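## Task

Lift the lid off culture plate C15, which rests in plate nest N1, and set that lid in plate nest N2 lying flat within the locators and not flipped. C15 itself has to remain seated in N1. Nothing may count as placed if only the gripper is holding it there at the end. Finally open the fingers and pull the arm away.

## Robot and tools

Robot: one Doosan M1013 six-joint arm carrying a Robotiq 2F-140 parallel gripper, in simulation. Seated means the item lies flat inside the nest's locators. Occasionally a held part gets a brief tug or a loose item gets nudged.

Frame: the scene frame has its origin on the table top under the arm base, +z up, +y to the left when facing along +x. end_effector_position (metres) and end_effector_quat_wxyz describe the point between the closed finger pads; closed fingertips extend about 33 mm past it, open ones about 9 mm. Fingers point along the gripper's +z and close along its y. The base may be tilted and the printed position can be off, especially at long reach.

Joint order (used in every row and every per-joint list in results): wrist roll (joint_6), elbow (joint_3), waist (joint_1), forearm roll (joint_4), wrist pitch (joint_5), shoulder (joint_2). Do not use URDF order.

The row: a single list of 9 numbers, each in [-1, 1]: six joint values in the order above, then gripper position, force_limit, speed. Joint values are offsets, not poses, scaled so 1.0 equals 1.398 rad for waist and shoulder, 2.097 rad for elbow, 2.622 rad for forearm roll, wrist pitch and wrist roll. Gripper numbers are absolute settings: position +1 fully open (140 mm), about -0.8 pads touch, -1 squeezes until blocked; force_limit -1/0/+1 gives roughly 14/60/107 N; speed -1/0/+1 gives roughly 30/140/250 mm/s.

Tools:
- execute_actions(actions): a list of up to 15 actions; each action is a table of up to 15 rows, each row run for one 1/30 s step, the last row held to fill 15 steps. Joint offsets in every row are relative to the joint angles at the start of that action (not the previous row); for the first action, the angles last reported in this scene. An empty list just returns state and images. An action that would push any joint more than 0.010 rad beyond its range is refused; if the first one fails or anything is malformed, nothing runs. Ranges (rad): elbow -2.792 to 2.792, all others -6.283 to 6.283. Joints pushed past their true end stop there and a 'joint sent to its limit' line appears.
- move(target, speed, blocking): target is one row; offsets are measured from the Joint positions in the latest result showing them. speed is the top rad/s of the joint with the farthest to travel, 0.01 to 2, default 0.5. Paths last 0.5 to 10 s, joints all finish together, so the hand follows a curve and does not avoid obstacles. Gripper values are applied at the start. blocking=false returns after 0.5 s; until a result shows the move ended, other moves and action rows are refused, so use wait or stop. The result adds a 'move:' line: ending (done, off_target, moving, held, fault), limits=held or none, and the farthest-off joint.
- wait(seconds): 0 to 10; holds the last command, returns early if a running move ends.
- stop(): brakes the current move; fingers continue.
- zoom_image(camera, region): camera 'cam_high' or 'cam_wrist', region [x0, y0, x1, y1] pixels, at most 504x504.
- read_manual(section): licence texts only.
- finished_scene(scene): ends scene 1 or 2 irreversibly and reports success; the next scene's goal follows. Answering without a tool call ends everything.

Motion limits: joint target speed caps 2.09 (waist, shoulder), 3.14 (elbow), 3.93 (wrist joints) rad/s with 0.3 s ramp. Targets are kept within 0.456 / 0.683 / 0.854 rad of measured angles, and scaled back if they would put the hand more than 70 mm from where it is, so big offsets may need several actions. 'Joint targets' shows current commanded angles; 'joint command not followed' means clearance checks altered them.

Gripping: send position -1 and confirm object_status 2. Status: 0 moving, 1 blocked while opening, 2 blocked while closing, 3 reached setpoint or pads met. To grip harder, raise force_limit and change position by at least 0.01 (e.g. -1 to -0.98). position_measured is in counts, 3 open to 230 closed. Closing pushes the tips about 24 mm farther from the arm, so leave room above surfaces.

Results also report joint velocities, torques (offset and noisy), step readings (HELD marks throttled steps), flange force (includes held weight; 'no reading' possible), MOTOR HOT warnings and fault lines.

Cameras: cam_high (fixed) and cam_wrist, both 896x504, with the calibration given (pinhole plus radial, T_world_to_cam); actual poses may differ by a few degrees and millimetres.

Avoid: faults from contact torque at load limits (waist 312, shoulder 312, elbow 147, wrist joints 41.4 N m, held weight included) or any outside force of 144 N; each stops the arm for 10 s. The arm is stiff, so targets even slightly beyond a firm contact can fault. Avoid dropping, slipping, slamming or hard pushing, and never let anything leave the table. Faster, smoother, lower-effort motion is preferred.

Each tool is called after "Request:" by a JSON object that holds its "fn" and its "kwargs", one argument or row to a line.

## Session

Request:
{"fn": "execute_actions", "kwargs": {
  "actions": []
}}

Scene clock: 0.00 s.
end_effector_position=(+0.7226, +0.3248, +0.3950) position_measured=3 object_status=3 end_effector_quat_wxyz=(-0.266, +0.652, +0.617, -0.350) end_effector_velocity=(+0.000, +0.000, -0.000) end_effector_angular_velocity=(-0.000, -0.001, +0.000)
Joint names: [wrist roll, elbow, waist, forearm roll, wrist pitch, shoulder]
Joint positions: [0.528 0.58  0.308 0.283 2.537 0.908]
Joint velocities: [-0.    -0.001  0.    -0.001 -0.     0.001]
Joint torques (N m, as the joint torque sensors report them, + toward a larger angle): no reading
Flange force (N, the push that the arm receives, along the gripper's own x y z axes): no reading
Joint targets: [0.528 0.580 0.308 0.283 2.537 0.908]

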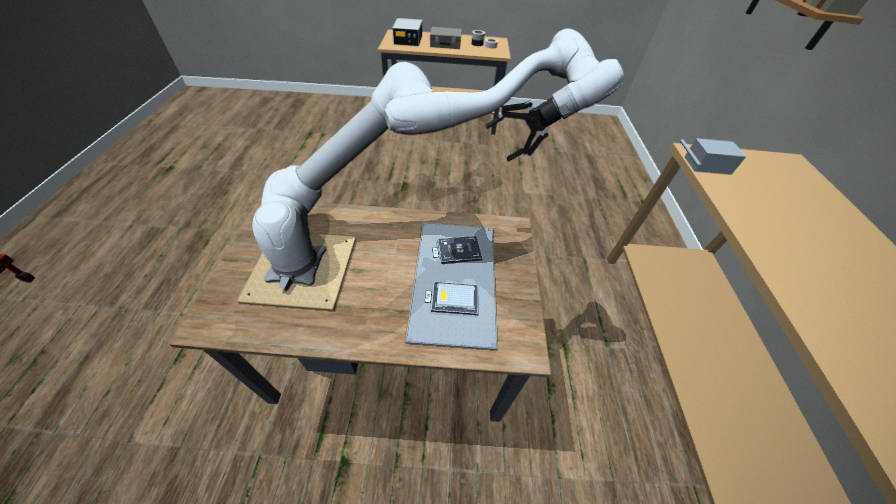

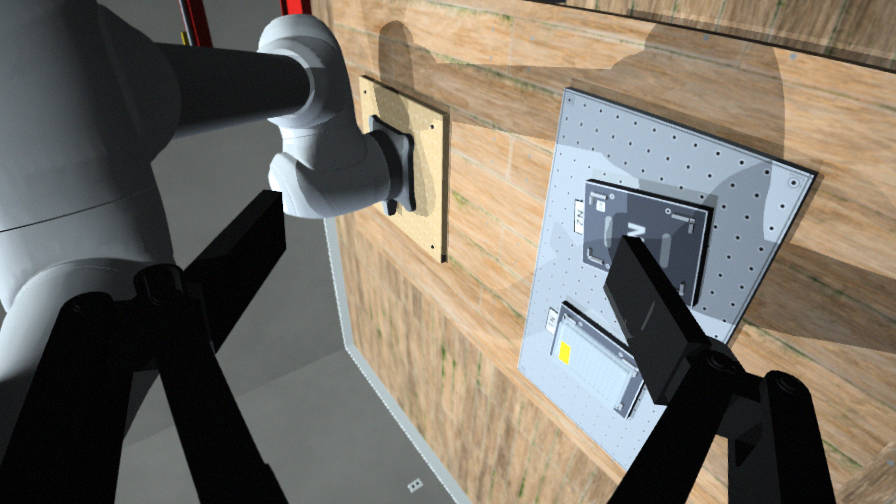

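Request:
{"fn": "zoom_image", "kwargs": {
  "camera": "cam_high",
  "region": [390, 215, 520, 355]
}}

Region (390, 215, 520, 355) of cam_high's 896x504 image, scaled by 3.600, with more detail than that image has; it fills the left 468 columns of this view, and the rest is white.

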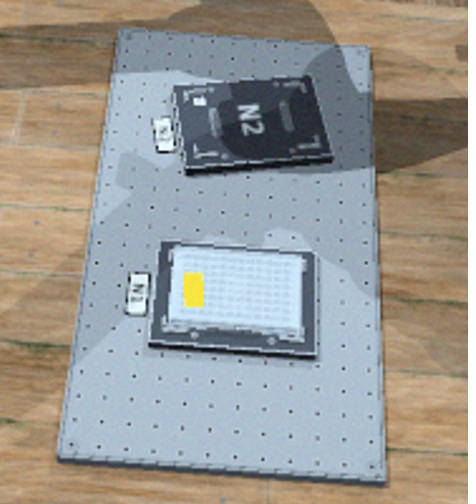

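Request:
{"fn": "move", "kwargs": {
  "target": [0.3215,0.6252,-0.385,-0.1079,-0.5464,-0.5449,1,-0.6,0],
  "speed": 0.8
}}

Scene clock: 17.57 s.
end_effector_position=(+0.5822, -0.0983, +0.1986) position_measured=3 object_status=3 end_effector_quat_wxyz=(-0.002, +1.000, -0.013, +0.000) end_effector_velocity=(+0.000, -0.001, +0.000) end_effector_angular_velocity=(-0.001, -0.002, -0.001)
Joint names: [wrist roll, elbow, waist, forearm roll, wrist pitch, shoulder]
Joint positions: [ 1.371  1.891 -0.23   0.001  1.104  0.147]
Joint velocities: [ 0.     0.    -0.001 -0.001 -0.002 -0.001]
Joint torques (N m, as the joint torque sensors report them, + toward a larger angle): [  0.03 -39.89  -0.33   3.35  -0.38 -53.  ]
Flange force (N, the push that the arm receives, along the gripper's own x y z axes): [-3.0 -1.3 2.8]
Joint targets: [1.371 1.891 -0.230 0.001 1.104 0.146]
move: done; limits=none; farthest joint: the waist, 0.000 radians from its target (0.538 radians at the start)
camera_calibration (this result's frames):
cam_wrist: T_world_to_cam=[[0.0742267, -0.996996, -0.0221031, -0.137562], [-0.852229, -0.0749276, 0.517776, 0.386874], [-0.517877, -0.0195959, -0.855231, 0.647105], [0, 0, 0, 1]] pos_world=[0.675037, -0.0954805, 0.35007]

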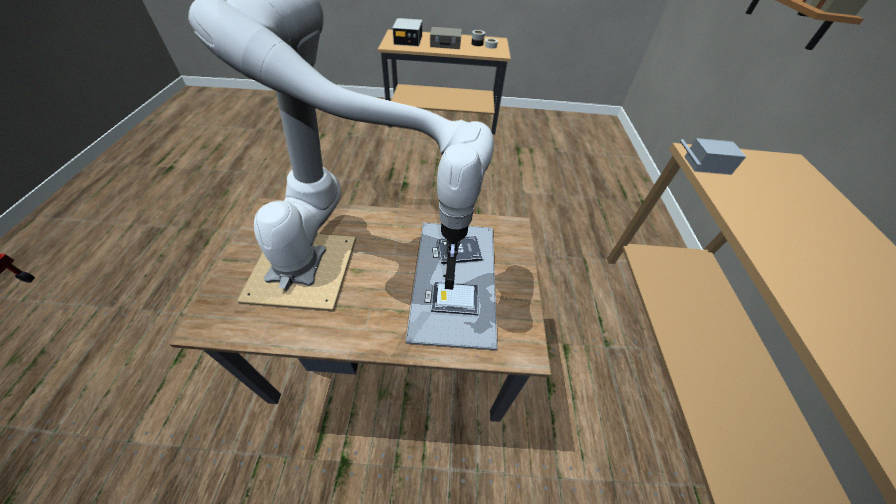

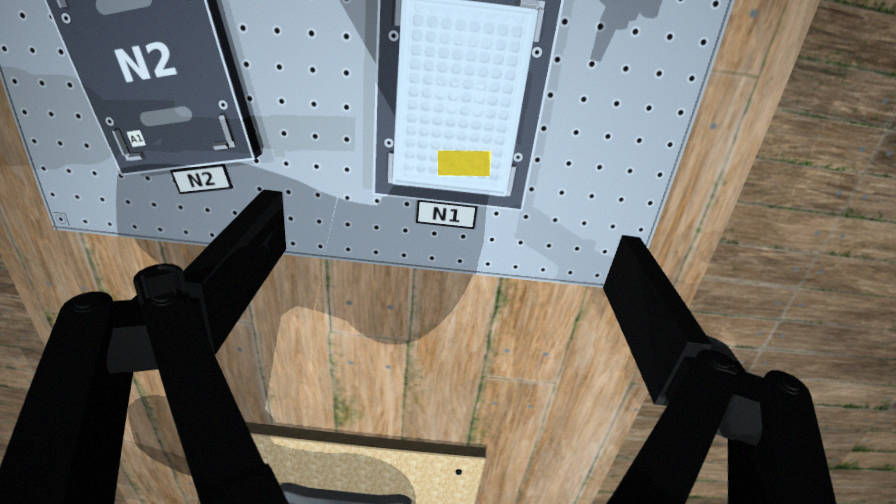

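Request:
{"fn": "zoom_image", "kwargs": {
  "camera": "cam_wrist",
  "region": [350, 0, 590, 230]
}}

Request:
{"fn": "zoom_image", "kwargs": {
  "camera": "cam_wrist",
  "region": [30, 0, 290, 210]
}}

Request:
{"fn": "zoom_image", "kwargs": {
  "camera": "cam_high",
  "region": [420, 270, 490, 325]
}}

Region (350, 0, 590, 230) of cam_wrist's 896x504 image, scaled by 2.100, with more detail than that image has; it fills the top 483 rows of this view, and the rest is white.

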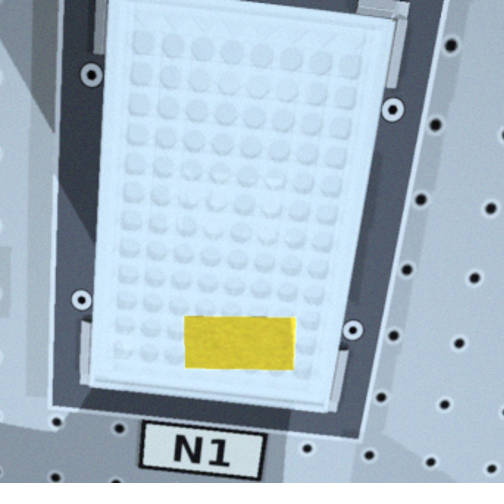

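Region (30, 0, 290, 210) of cam_wrist's 896x504 image, scaled by 1.938, with more detail than that image has; it fills the top 407 rows of this view, and the rest is white.

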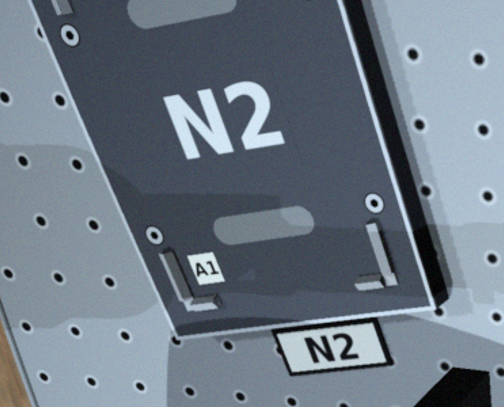

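Region (420, 270, 490, 325) of cam_high's 896x504 image, scaled by 7.200, with more detail than that image has; it fills the top 396 rows of this view, and the rest is white.

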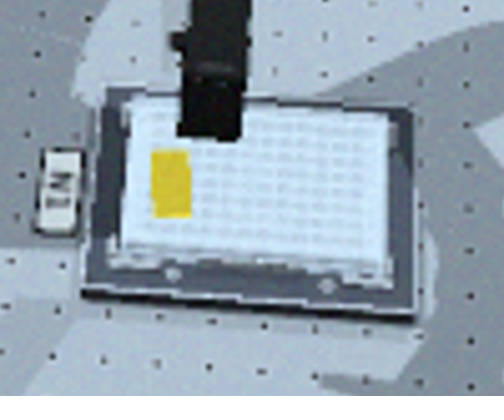

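Request:
{"fn": "move", "kwargs": {
  "target": [-0.0092,0.031,0.0046,0,-0.074,0.092,0.45,-0.6,0],
  "speed": 0.3
}}

Scene clock: 29.00 s.
end_effector_position=(+0.6028, -0.0986, +0.0907) position_measured=72 object_status=3 end_effector_quat_wxyz=(-0.002, +1.000, +0.002, +0.001) end_effector_velocity=(-0.000, +0.000, -0.001) end_effector_angular_velocity=(+0.000, +0.001, +0.000)
Joint names: [wrist roll, elbow, waist, forearm roll, wrist pitch, shoulder]
Joint positions: [ 1.347  1.956 -0.224  0.001  0.91   0.275]
Joint velocities: [-0.     0.001  0.    -0.    -0.002  0.002]
Joint torques (N m, as the joint torque sensors report them, + toward a larger angle): [  0.   -34.2   -0.59   2.86  -0.3  -64.  ]
Flange force (N, the push that the arm receives, along the gripper's own x y z axes): [2.2 -0.9 3.8]
Joint targets: [1.347 1.956 -0.224 0.001 0.910 0.275]
move: done; limits=none; farthest joint: the shoulder, 0.001 radians from its target (0.129 radians at the start)
camera_calibration (this result's frames):
cam_wrist: T_world_to_cam=[[0.104561, -0.994278, -0.0218573, -0.159796], [-0.849808, -0.100742, 0.517376, 0.456254], [-0.516618, -0.0355229, -0.855479, 0.563154], [0, 0, 0, 1]] pos_world=[0.695371, -0.0929129, 0.242219]

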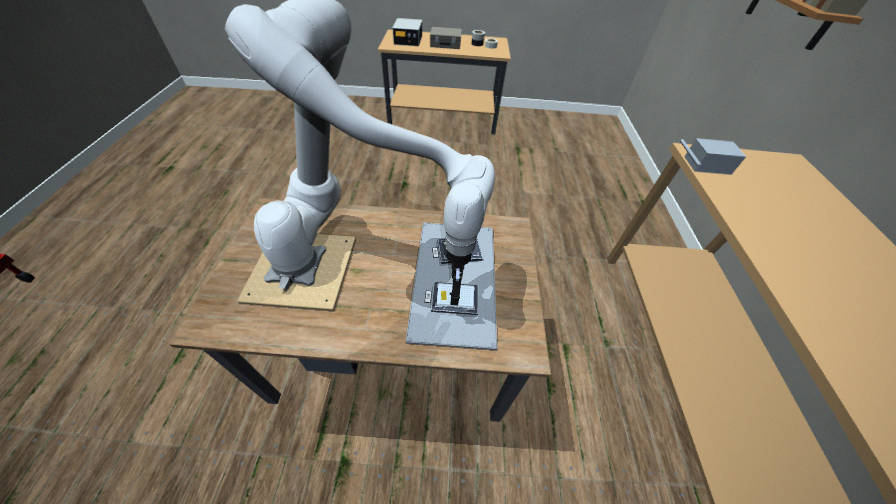

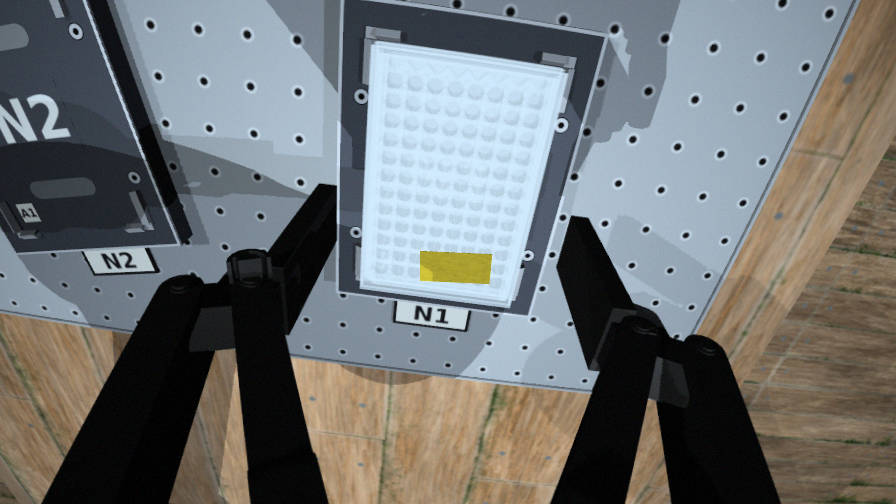

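Request:
{"fn": "move", "kwargs": {
  "target": [0.006,0.0099,0,0,-0.0229,0.0281,0.45,-0.6,0],
  "speed": 0.1
}}

Request:
{"fn": "move", "kwargs": {
  "target": [0,0,0,0,0,0,-1,-0.6,-0.6]
}}

Request:
{"fn": "zoom_image", "kwargs": {
  "camera": "cam_high",
  "region": [420, 270, 490, 325]
}}

Scene clock: 36.87 s.
end_effector_position=(+0.6047, -0.0989, +0.0578) position_measured=72 object_status=3 end_effector_quat_wxyz=(-0.002, +1.000, -0.005, +0.001) end_effector_velocity=(+0.000, -0.000, -0.001) end_effector_angular_velocity=(-0.000, -0.000, +0.000)
Joint names: [wrist roll, elbow, waist, forearm roll, wrist pitch, shoulder]
Joint positions: [ 1.363  1.977 -0.224  0.001  0.851  0.314]
Joint velocities: [ 0.     0.     0.    -0.    -0.002  0.002]
Joint torques (N m, as the joint torque sensors report them, + toward a larger angle): [ -0.14 -33.81   0.     2.73  -0.24 -63.53]
Flange force (N, the push that the arm receives, along the gripper's own x y z axes): [-4.1 -1.3 1.4]
Joint targets: [1.363 1.977 -0.224 0.001 0.850 0.314]
move: done; limits=none; farthest joint: the wrist pitch, 0.001 radians from its target (0.060 radians at the start)
camera_calibration (this result's frames):
cam_wrist: T_world_to_cam=[[0.0888979, -0.9958, -0.0218983, -0.151678], [-0.851261, -0.0873728, 0.517418, 0.477053], [-0.517158, -0.0273562, -0.855453, 0.537165], [0, 0, 0, 1]] pos_world=[0.697379, -0.0946645, 0.209362]

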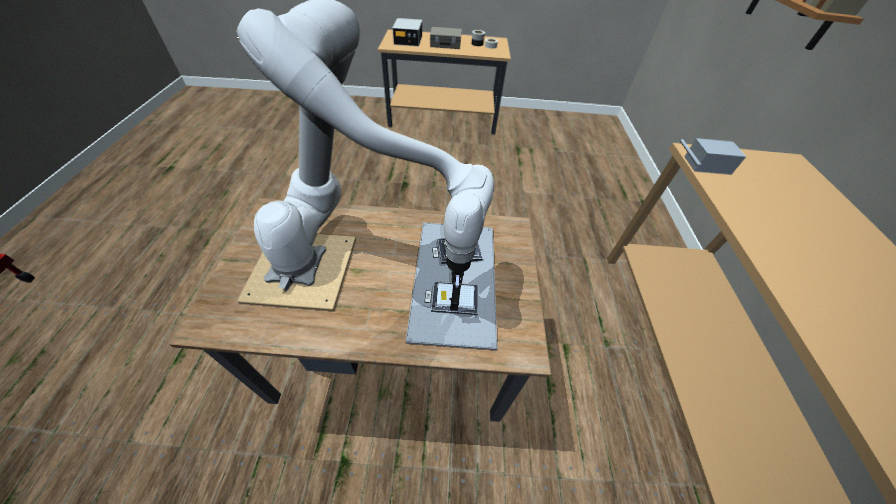

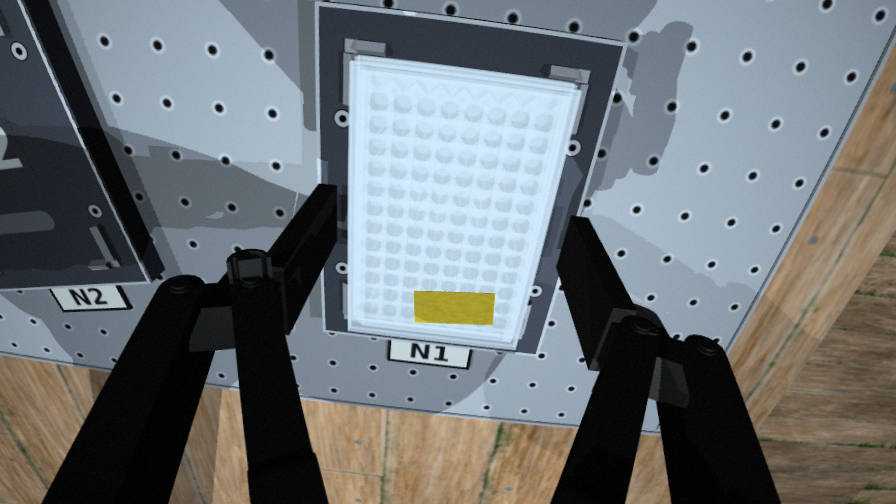

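Scene clock: 37.37 s.
end_effector_position=(+0.6047, -0.0987, +0.0578) position_measured=102 object_status=2 end_effector_quat_wxyz=(-0.002, +1.000, -0.005, +0.001) end_effector_velocity=(+0.001, -0.002, +0.001) end_effector_angular_velocity=(-0.002, -0.001, +0.001)
Joint names: [wrist roll, elbow, waist, forearm roll, wrist pitch, shoulder]
Joint positions: [ 1.363  1.977 -0.223  0.001  0.851  0.314]
Joint velocities: [ 0.    -0.002 -0.001 -0.003  0.001  0.   ]
Joint torques (N m, as the joint torque sensors report them, + toward a larger angle): [  0.26 -28.28 -18.85  -5.54  -4.18 -48.08]
Flange force (N, the push that the arm receives, along the gripper's own x y z axes): [-5.0 -31.5 -27.6]
Joint targets: [1.363 1.977 -0.224 0.001 0.851 0.314]
move: done; limits=none; farthest joint: the waist, 0.001 radians from its target (0.000 radians at the start)
camera_calibration (this result's frames):
cam_wrist: T_world_to_cam=[[0.0887785, -0.995804, -0.0221887, -0.151394], [-0.85131, -0.0874236, 0.517329, 0.477129], [-0.517098, -0.0270382, -0.855499, 0.537182], [0, 0, 0, 1]] pos_world=[0.697401, -0.0945224, 0.209367]

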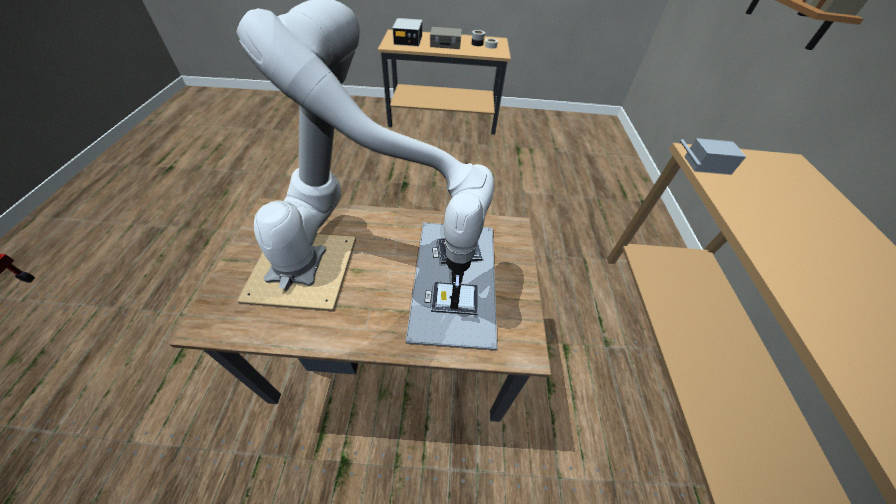

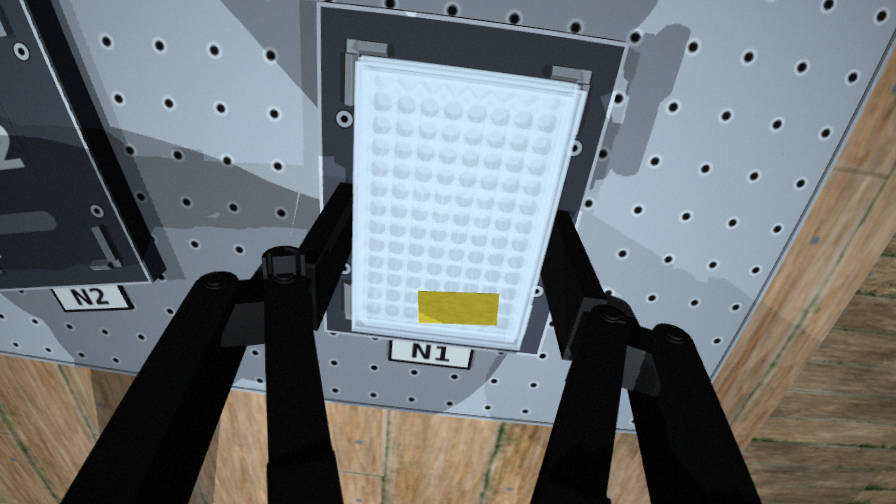

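Region (420, 270, 490, 325) of cam_high's 896x504 image, scaled by 7.200, with more detail than that image has; it fills the top 396 rows of this view, and the rest is white.

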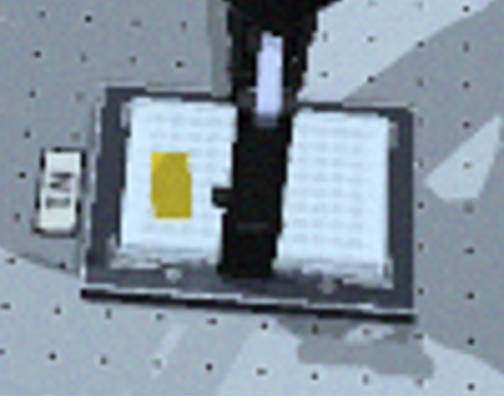

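Request:
{"fn": "move", "kwargs": {
  "target": [0,0,0.002,0,0,0,-0.98,-0.6,-0.6],
  "speed": 0.02
}}

Request:
{"fn": "zoom_image", "kwargs": {
  "camera": "cam_wrist",
  "region": [290, 130, 640, 360]
}}

Scene clock: 40.80 s.
end_effector_position=(+0.6050, -0.0971, +0.0578) position_measured=102 object_status=2 end_effector_quat_wxyz=(-0.002, +1.000, -0.004, +0.001) end_effector_velocity=(+0.000, +0.001, +0.000) end_effector_angular_velocity=(+0.003, -0.000, -0.002)
Joint names: [wrist roll, elbow, waist, forearm roll, wrist pitch, shoulder]
Joint positions: [ 1.363  1.977 -0.221  0.001  0.851  0.314]
Joint velocities: [ 0.    -0.     0.001  0.004  0.    -0.   ]
Joint torques (N m, as the joint torque sensors report them, + toward a larger angle): [ -0.18 -25.08   2.26   3.43  -1.93 -49.73]
Flange force (N, the push that the arm receives, along the gripper's own x y z axes): [-5.2 2.4 -23.6]
Joint targets: [1.363 1.977 -0.221 0.001 0.851 0.314]
move: done; limits=none; farthest joint: the waist, 0.001 radians from its target (0.003 radians at the start)
camera_calibration (this result's frames):
cam_wrist: T_world_to_cam=[[0.0917792, -0.995539, -0.0218605, -0.151709], [-0.850999, -0.0898159, 0.51743, 0.477031], [-0.517086, -0.028886, -0.855446, 0.537158], [0, 0, 0, 1]] pos_world=[0.697633, -0.0926707, 0.209363]

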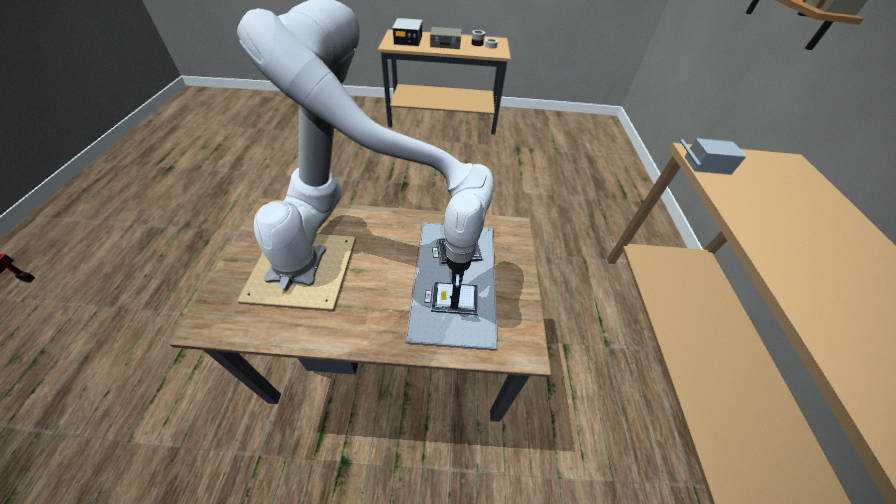

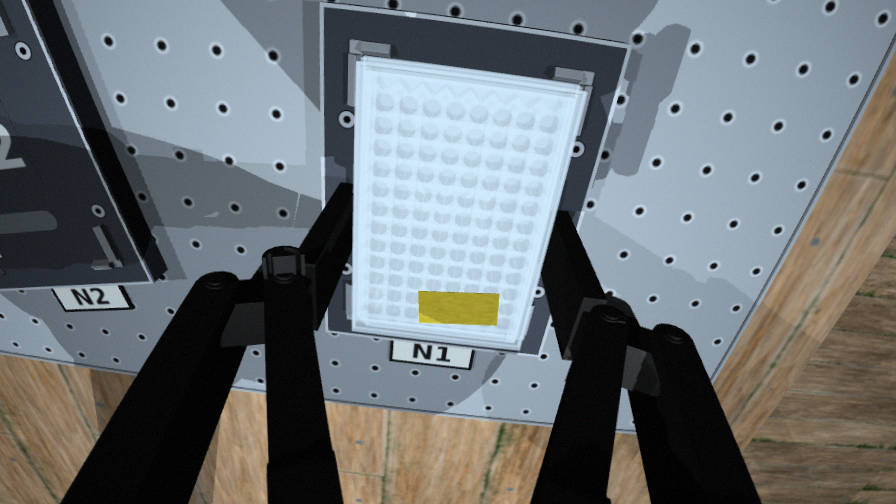

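Region (290, 130, 640, 360) of cam_wrist's 896x504 image, scaled by 1.440, with more detail than that image has; it fills the top 331 rows of this view, and the rest is white.

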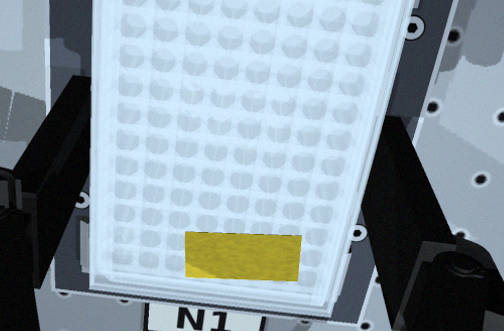

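Request:
{"fn": "move", "kwargs": {
  "target": [0,-0.004,0,0,0.0084,-0.0097,-0.98,-0.6,-0.6],
  "speed": 0.03
}}

Request:
{"fn": "zoom_image", "kwargs": {
  "camera": "cam_high",
  "region": [420, 270, 490, 325]
}}

Scene clock: 44.33 s.
end_effector_position=(+0.6049, -0.0972, +0.0696) position_measured=102 object_status=2 end_effector_quat_wxyz=(-0.002, +1.000, -0.004, +0.001) end_effector_velocity=(-0.000, -0.001, +0.000) end_effector_angular_velocity=(-0.001, +0.001, +0.000)
Joint names: [wrist roll, elbow, waist, forearm roll, wrist pitch, shoulder]
Joint positions: [ 1.363  1.969 -0.221  0.001  0.872  0.301]
Joint velocities: [ 0.    -0.    -0.001 -0.002  0.001 -0.001]
Joint torques (N m, as the joint torque sensors report them, + toward a larger angle): [ -0.03 -34.53  -0.52   2.87  -0.72 -63.74]
Flange force (N, the push that the arm receives, along the gripper's own x y z axes): [-2.6 -1.6 2.1]
Joint targets: [1.363 1.969 -0.221 0.001 0.873 0.301]
move: done; limits=none; farthest joint: the wrist pitch, 0.001 radians from its target (0.023 radians at the start)
camera_calibration (this result's frames):
cam_wrist: T_world_to_cam=[[0.0917763, -0.995539, -0.021894, -0.151465], [-0.85096, -0.0898286, 0.517491, 0.47085], [-0.51715, -0.0288625, -0.855408, 0.547251], [0, 0, 0, 1]] pos_world=[0.697587, -0.0926985, 0.221146]

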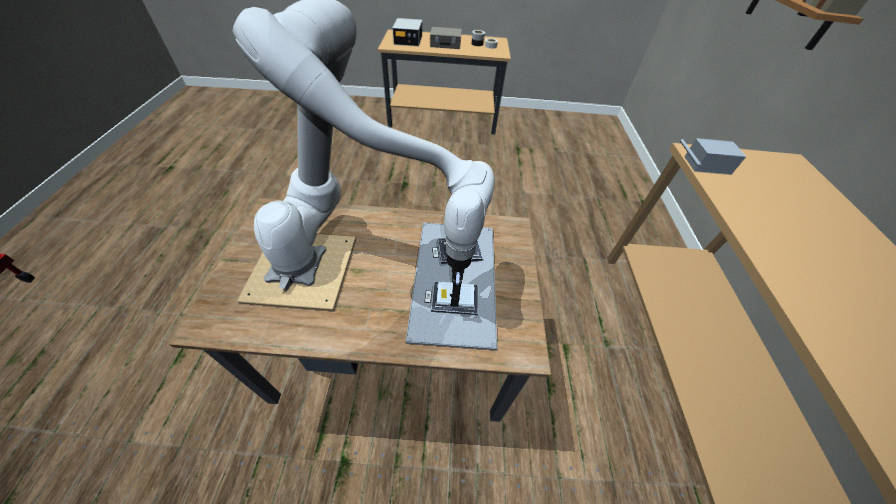

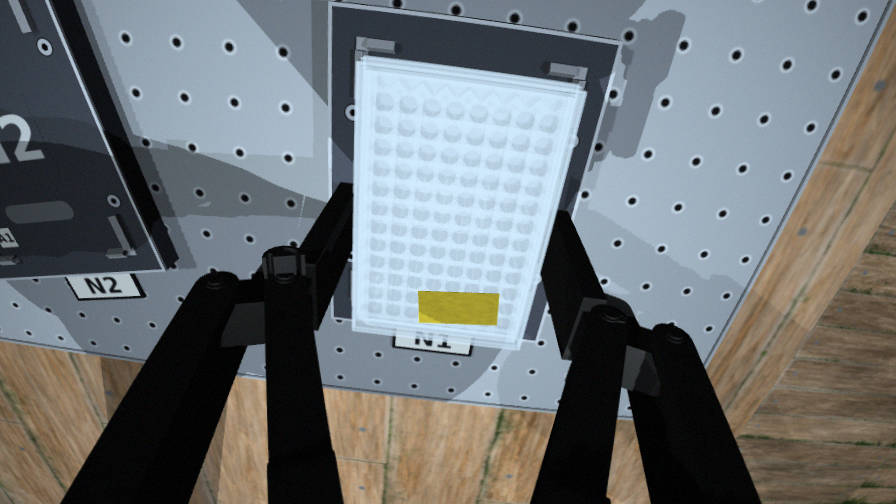

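Region (420, 270, 490, 325) of cam_high's 896x504 image, scaled by 7.200, with more detail than that image has; it fills the top 396 rows of this view, and the rest is white.

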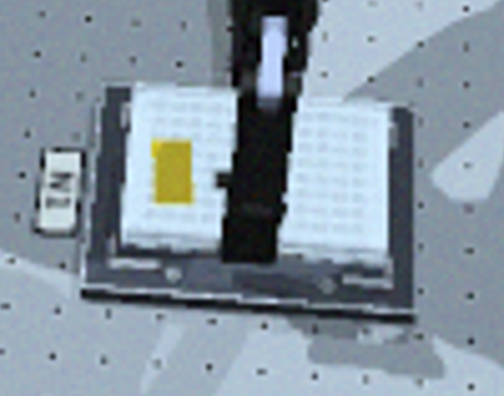

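Request:
{"fn": "move", "kwargs": {
  "target": [0,0.0038,0,0,-0.008,0.0092,-0.98,-0.6,-0.6],
  "speed": 0.03
}}

Request:
{"fn": "move", "kwargs": {
  "target": [0,0,0,0,0,0,0.4,-0.6,-0.6]
}}

Request:
{"fn": "move", "kwargs": {
  "target": [0,-0.0024,0,0,0.005,-0.0058,0.4,-0.6,-0.6],
  "speed": 0.03
}}

Request:
{"fn": "zoom_image", "kwargs": {
  "camera": "cam_wrist",
  "region": [290, 20, 640, 360]
}}

Scene clock: 49.27 s.
end_effector_position=(+0.6050, -0.0972, +0.0585) position_measured=102 object_status=2 end_effector_quat_wxyz=(-0.002, +1.000, -0.004, +0.001) end_effector_velocity=(-0.001, +0.001, -0.002) end_effector_angular_velocity=(+0.001, +0.002, -0.000)
Joint names: [wrist roll, elbow, waist, forearm roll, wrist pitch, shoulder]
Joint positions: [ 1.363  1.976 -0.221  0.001  0.852  0.313]
Joint velocities: [ 0.     0.002  0.     0.001 -0.001  0.001]
Joint torques (N m, as the joint torque sensors report them, + toward a larger angle): [ -0.02 -33.25  -0.18   2.74  -0.43 -63.81]
Flange force (N, the push that the arm receives, along the gripper's own x y z axes): [-2.6 -1.2 1.4]
Joint targets: [1.363 1.977 -0.221 0.001 0.851 0.314]
move: done; limits=none; farthest joint: the wrist pitch, 0.001 radians from its target (0.022 radians at the start)
camera_calibration (this result's frames):
cam_wrist: T_world_to_cam=[[0.091781, -0.99554, -0.0218363, -0.151709], [-0.851039, -0.0898072, 0.517365, 0.476764], [-0.517019, -0.0289008, -0.855486, 0.537657], [0, 0, 0, 1]] pos_world=[0.697648, -0.0926763, 0.209984]

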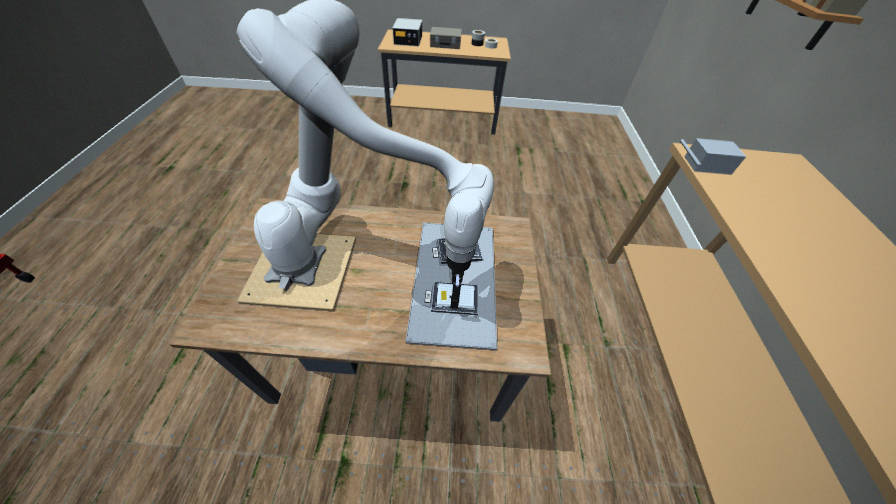

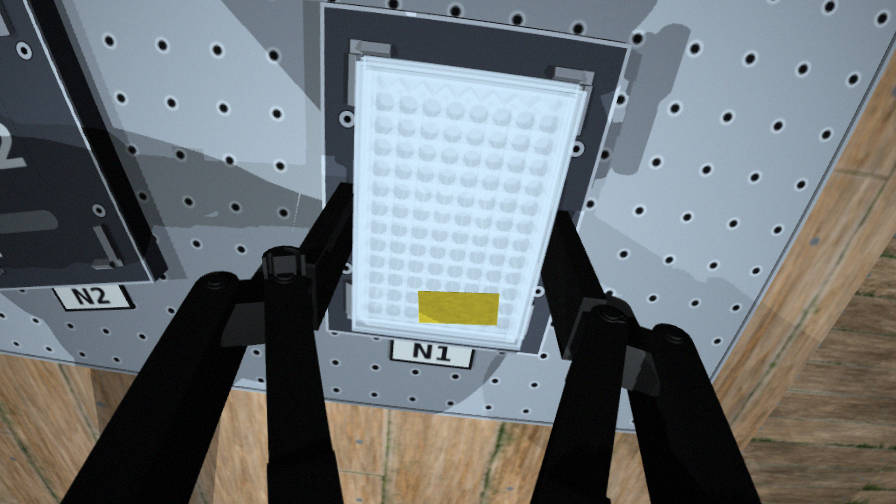

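Scene clock: 49.77 s.
end_effector_position=(+0.6050, -0.0972, +0.0584) position_measured=78 object_status=3 end_effector_quat_wxyz=(-0.002, +1.000, -0.004, +0.001) end_effector_velocity=(-0.001, +0.000, -0.001) end_effector_angular_velocity=(+0.000, +0.001, +0.000)
Joint names: [wrist roll, elbow, waist, forearm roll, wrist pitch, shoulder]
Joint positions: [ 1.363  1.976 -0.221  0.001  0.852  0.314]
Joint velocities: [ 0.     0.001  0.001 -0.    -0.     0.   ]
Joint torques (N m, as the joint torque sensors report them, + toward a larger angle): [ -0.04 -33.24  -0.3    2.84  -0.26 -65.23]
Flange force (N, the push that the arm receives, along the gripper's own x y z axes): [-0.7 -1.1 3.3]
Joint targets: [1.363 1.976 -0.221 0.001 0.852 0.313]
move: done; limits=none; farthest joint: the shoulder, 0.001 radians from its target (0.000 radians at the start)
camera_calibration (this result's frames):
cam_wrist: T_world_to_cam=[[0.091781, -0.99554, -0.0218366, -0.151708], [-0.851039, -0.0898073, 0.517366, 0.476773], [-0.51702, -0.0289006, -0.855486, 0.537637], [0, 0, 0, 1]] pos_world=[0.697645, -0.0926755, 0.209962]

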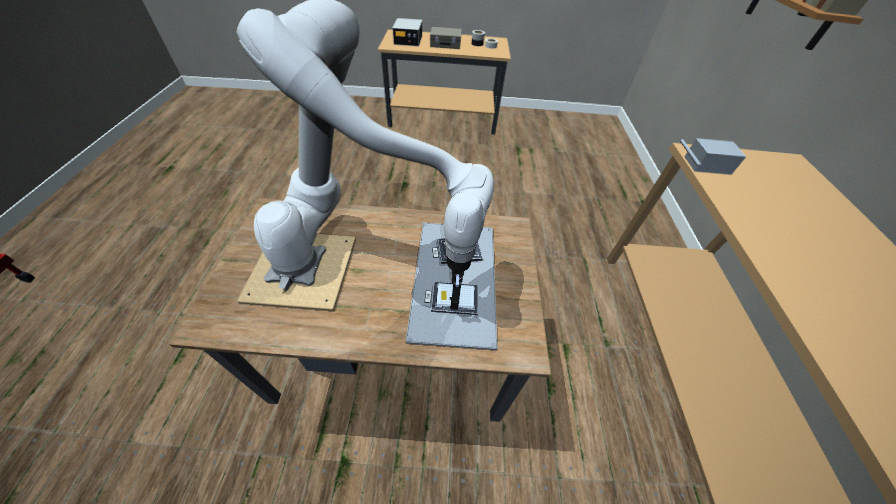

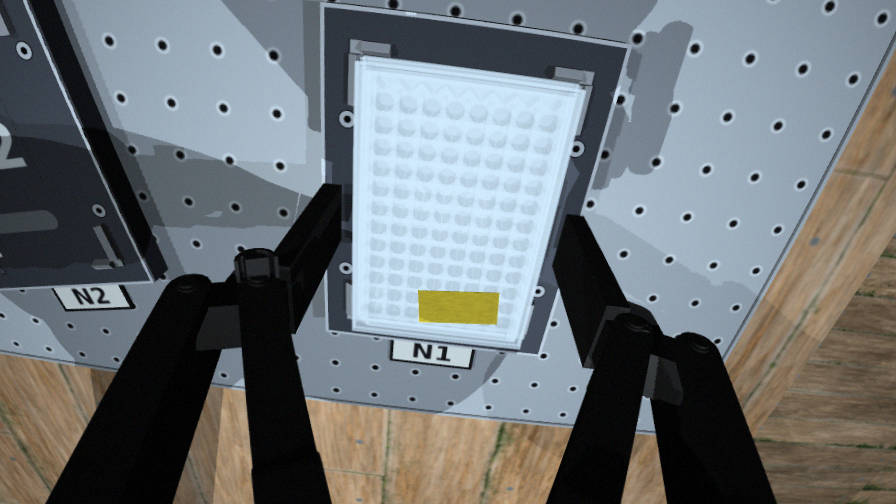

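Scene clock: 50.50 s.
end_effector_position=(+0.6050, -0.0972, +0.0654) position_measured=78 object_status=3 end_effector_quat_wxyz=(-0.002, +1.000, -0.004, +0.001) end_effector_velocity=(-0.000, -0.001, +0.001) end_effector_angular_velocity=(-0.001, -0.000, +0.001)
Joint names: [wrist roll, elbow, waist, forearm roll, wrist pitch, shoulder]
Joint positions: [ 1.363  1.972 -0.221  0.001  0.864  0.306]
Joint velocities: [ 0.    -0.001 -0.    -0.002  0.002 -0.001]
Joint torques (N m, as the joint torque sensors report them, + toward a larger angle): [ -0.04 -33.69   0.26   2.87  -0.26 -66.34]
Flange force (N, the push that the arm receives, along the gripper's own x y z axes): [1.1 0.5 5.0]
Joint targets: [1.363 1.971 -0.221 0.001 0.865 0.305]
move: done; limits=none; farthest joint: the elbow, 0.001 radians from its target (0.006 radians at the start)
camera_calibration (this result's frames):
cam_wrist: T_world_to_cam=[[0.0917868, -0.995539, -0.0218332, -0.151589], [-0.851052, -0.0898112, 0.517344, 0.47317], [-0.516997, -0.0289042, -0.855499, 0.54362], [0, 0, 0, 1]] pos_world=[0.697656, -0.0927039, 0.216965]

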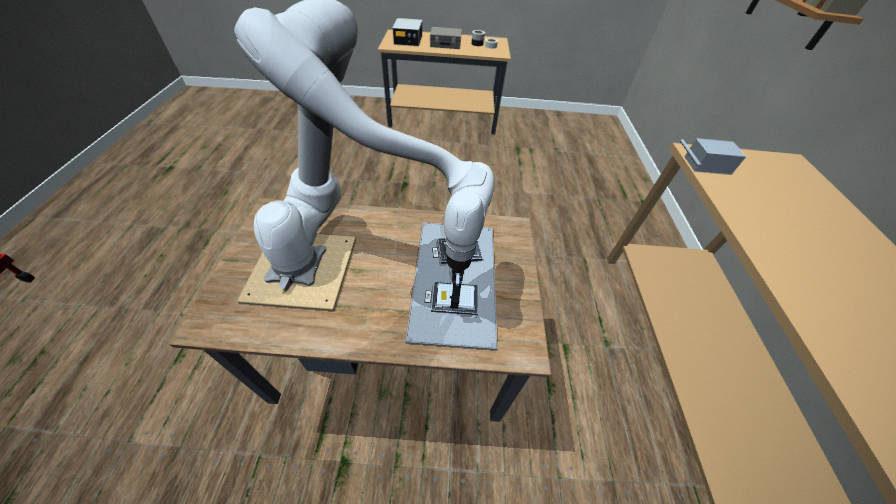

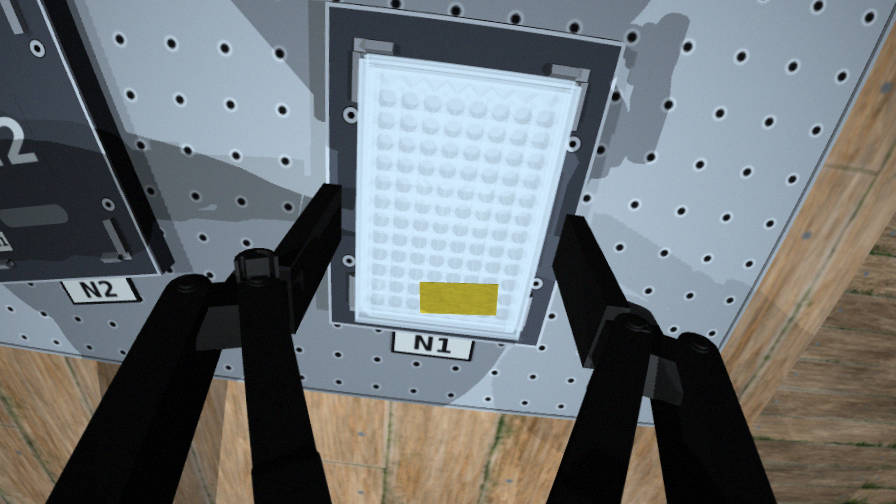

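Region (290, 20, 640, 360) of cam_wrist's 896x504 image, scaled by 1.440, with more detail than that image has; it fills the top 490 rows of this view, and the rest is white.

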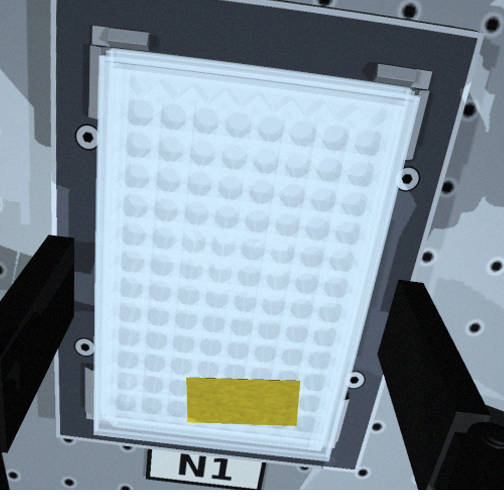

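Request:
{"fn": "move", "kwargs": {
  "target": [0,0,0,0,0,0,-1,-0.6,-0.6]
}}

Request:
{"fn": "move", "kwargs": {
  "target": [0,-0.003,0,0,0.0062,-0.0072,-1,-0.6,-0.6],
  "speed": 0.03
}}

Request:
{"fn": "zoom_image", "kwargs": {
  "camera": "cam_high",
  "region": [420, 270, 490, 325]
}}

Scene clock: 56.80 s.
end_effector_position=(+0.6051, -0.0972, +0.0656) position_measured=103 object_status=2 end_effector_quat_wxyz=(-0.002, +1.000, -0.004, +0.001) end_effector_velocity=(+0.000, +0.000, -0.001) end_effector_angular_velocity=(-0.000, +0.001, +0.001)
Joint names: [wrist roll, elbow, waist, forearm roll, wrist pitch, shoulder]
Joint positions: [ 1.363  1.971 -0.221  0.001  0.865  0.305]
Joint velocities: [-0.     0.     0.    -0.    -0.     0.001]
Joint torques (N m, as the joint torque sensors report them, + toward a larger angle): [ -0.04 -28.68  -1.36   2.72  -2.41 -52.41]
Flange force (N, the push that the arm receives, along the gripper's own x y z axes): [-5.9 -3.8 -18.3]
Joint targets: [1.363 1.972 -0.221 0.001 0.864 0.306]
move: done; limits=none; farthest joint: the shoulder, 0.001 radians from its target (0.001 radians at the start)
camera_calibration (this result's frames):
cam_wrist: T_world_to_cam=[[0.0917903, -0.99554, -0.0217744, -0.151623], [-0.85115, -0.0897891, 0.517187, 0.473261], [-0.516835, -0.0289395, -0.855596, 0.543678], [0, 0, 0, 1]] pos_world=[0.697725, -0.0927195, 0.217103]

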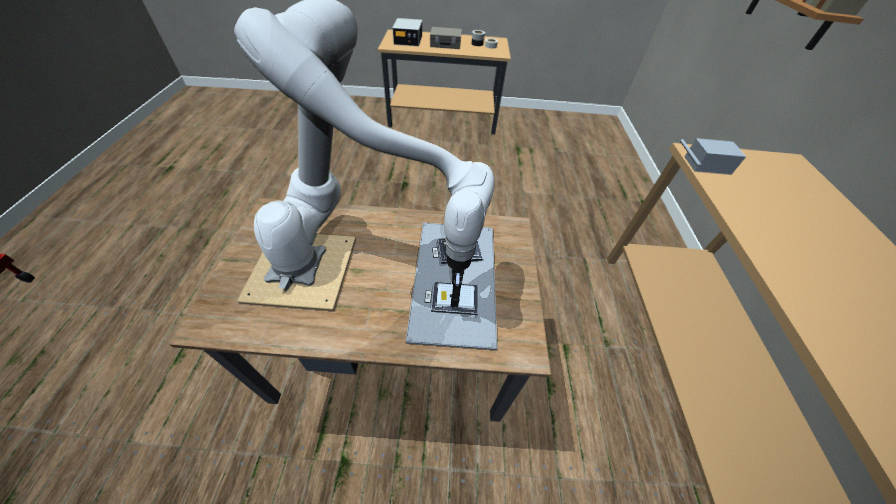

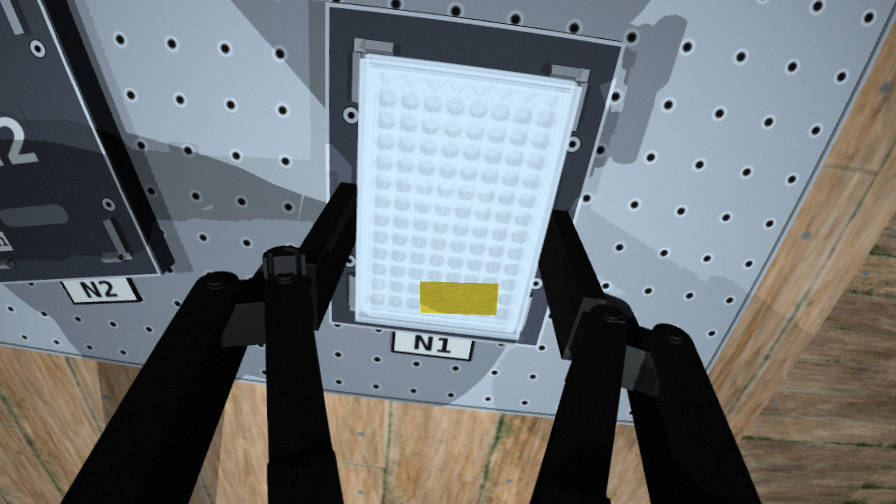

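Scene clock: 57.63 s.
end_effector_position=(+0.6050, -0.0972, +0.0743) position_measured=103 object_status=2 end_effector_quat_wxyz=(-0.002, +1.000, -0.004, +0.001) end_effector_velocity=(-0.001, +0.000, +0.000) end_effector_angular_velocity=(+0.001, +0.001, -0.001)
Joint names: [wrist roll, elbow, waist, forearm roll, wrist pitch, shoulder]
Joint positions: [ 1.363  1.965 -0.221  0.001  0.881  0.295]
Joint velocities: [-0.     0.    -0.     0.001  0.001 -0.   ]
Joint torques (N m, as the joint torque sensors report them, + toward a larger angle): [ -0.09 -33.78  -0.73   2.87  -0.34 -62.99]
Flange force (N, the push that the arm receives, along the gripper's own x y z axes): [-1.5 -1.9 1.6]
Joint targets: [1.363 1.965 -0.221 0.001 0.881 0.295]
move: done; limits=none; farthest joint: the wrist pitch, 0.001 radians from its target (0.017 radians at the start)
camera_calibration (this result's frames):
cam_wrist: T_world_to_cam=[[0.0918024, -0.99554, -0.0217466, -0.151456], [-0.851196, -0.0897877, 0.517111, 0.468696], [-0.516757, -0.0289614, -0.855642, 0.551117], [0, 0, 0, 1]] pos_world=[0.697649, -0.0927359, 0.225898]

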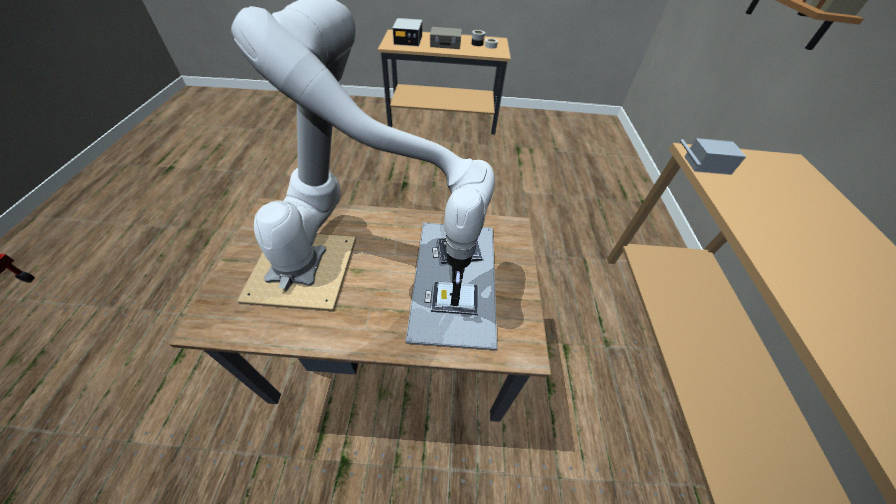

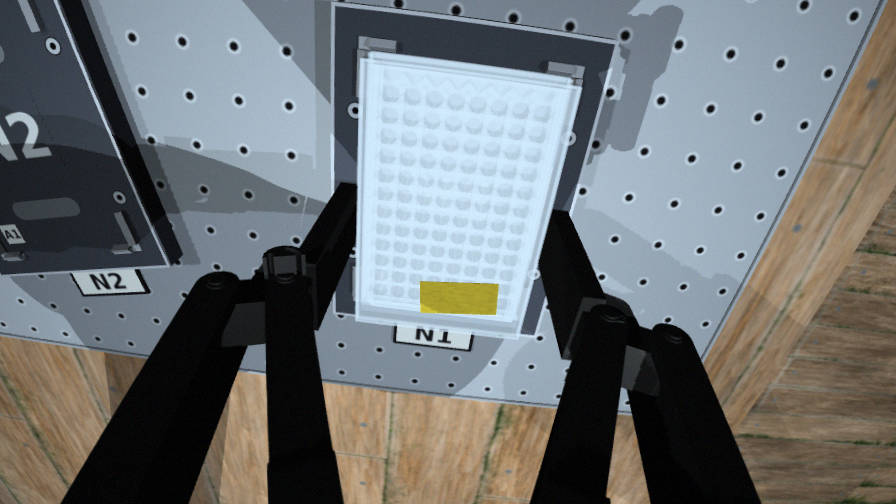

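Region (420, 270, 490, 325) of cam_high's 896x504 image, scaled by 7.200, with more detail than that image has; it fills the top 396 rows of this view, and the rest is white.

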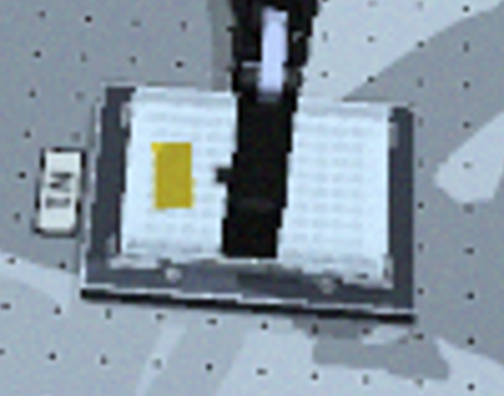

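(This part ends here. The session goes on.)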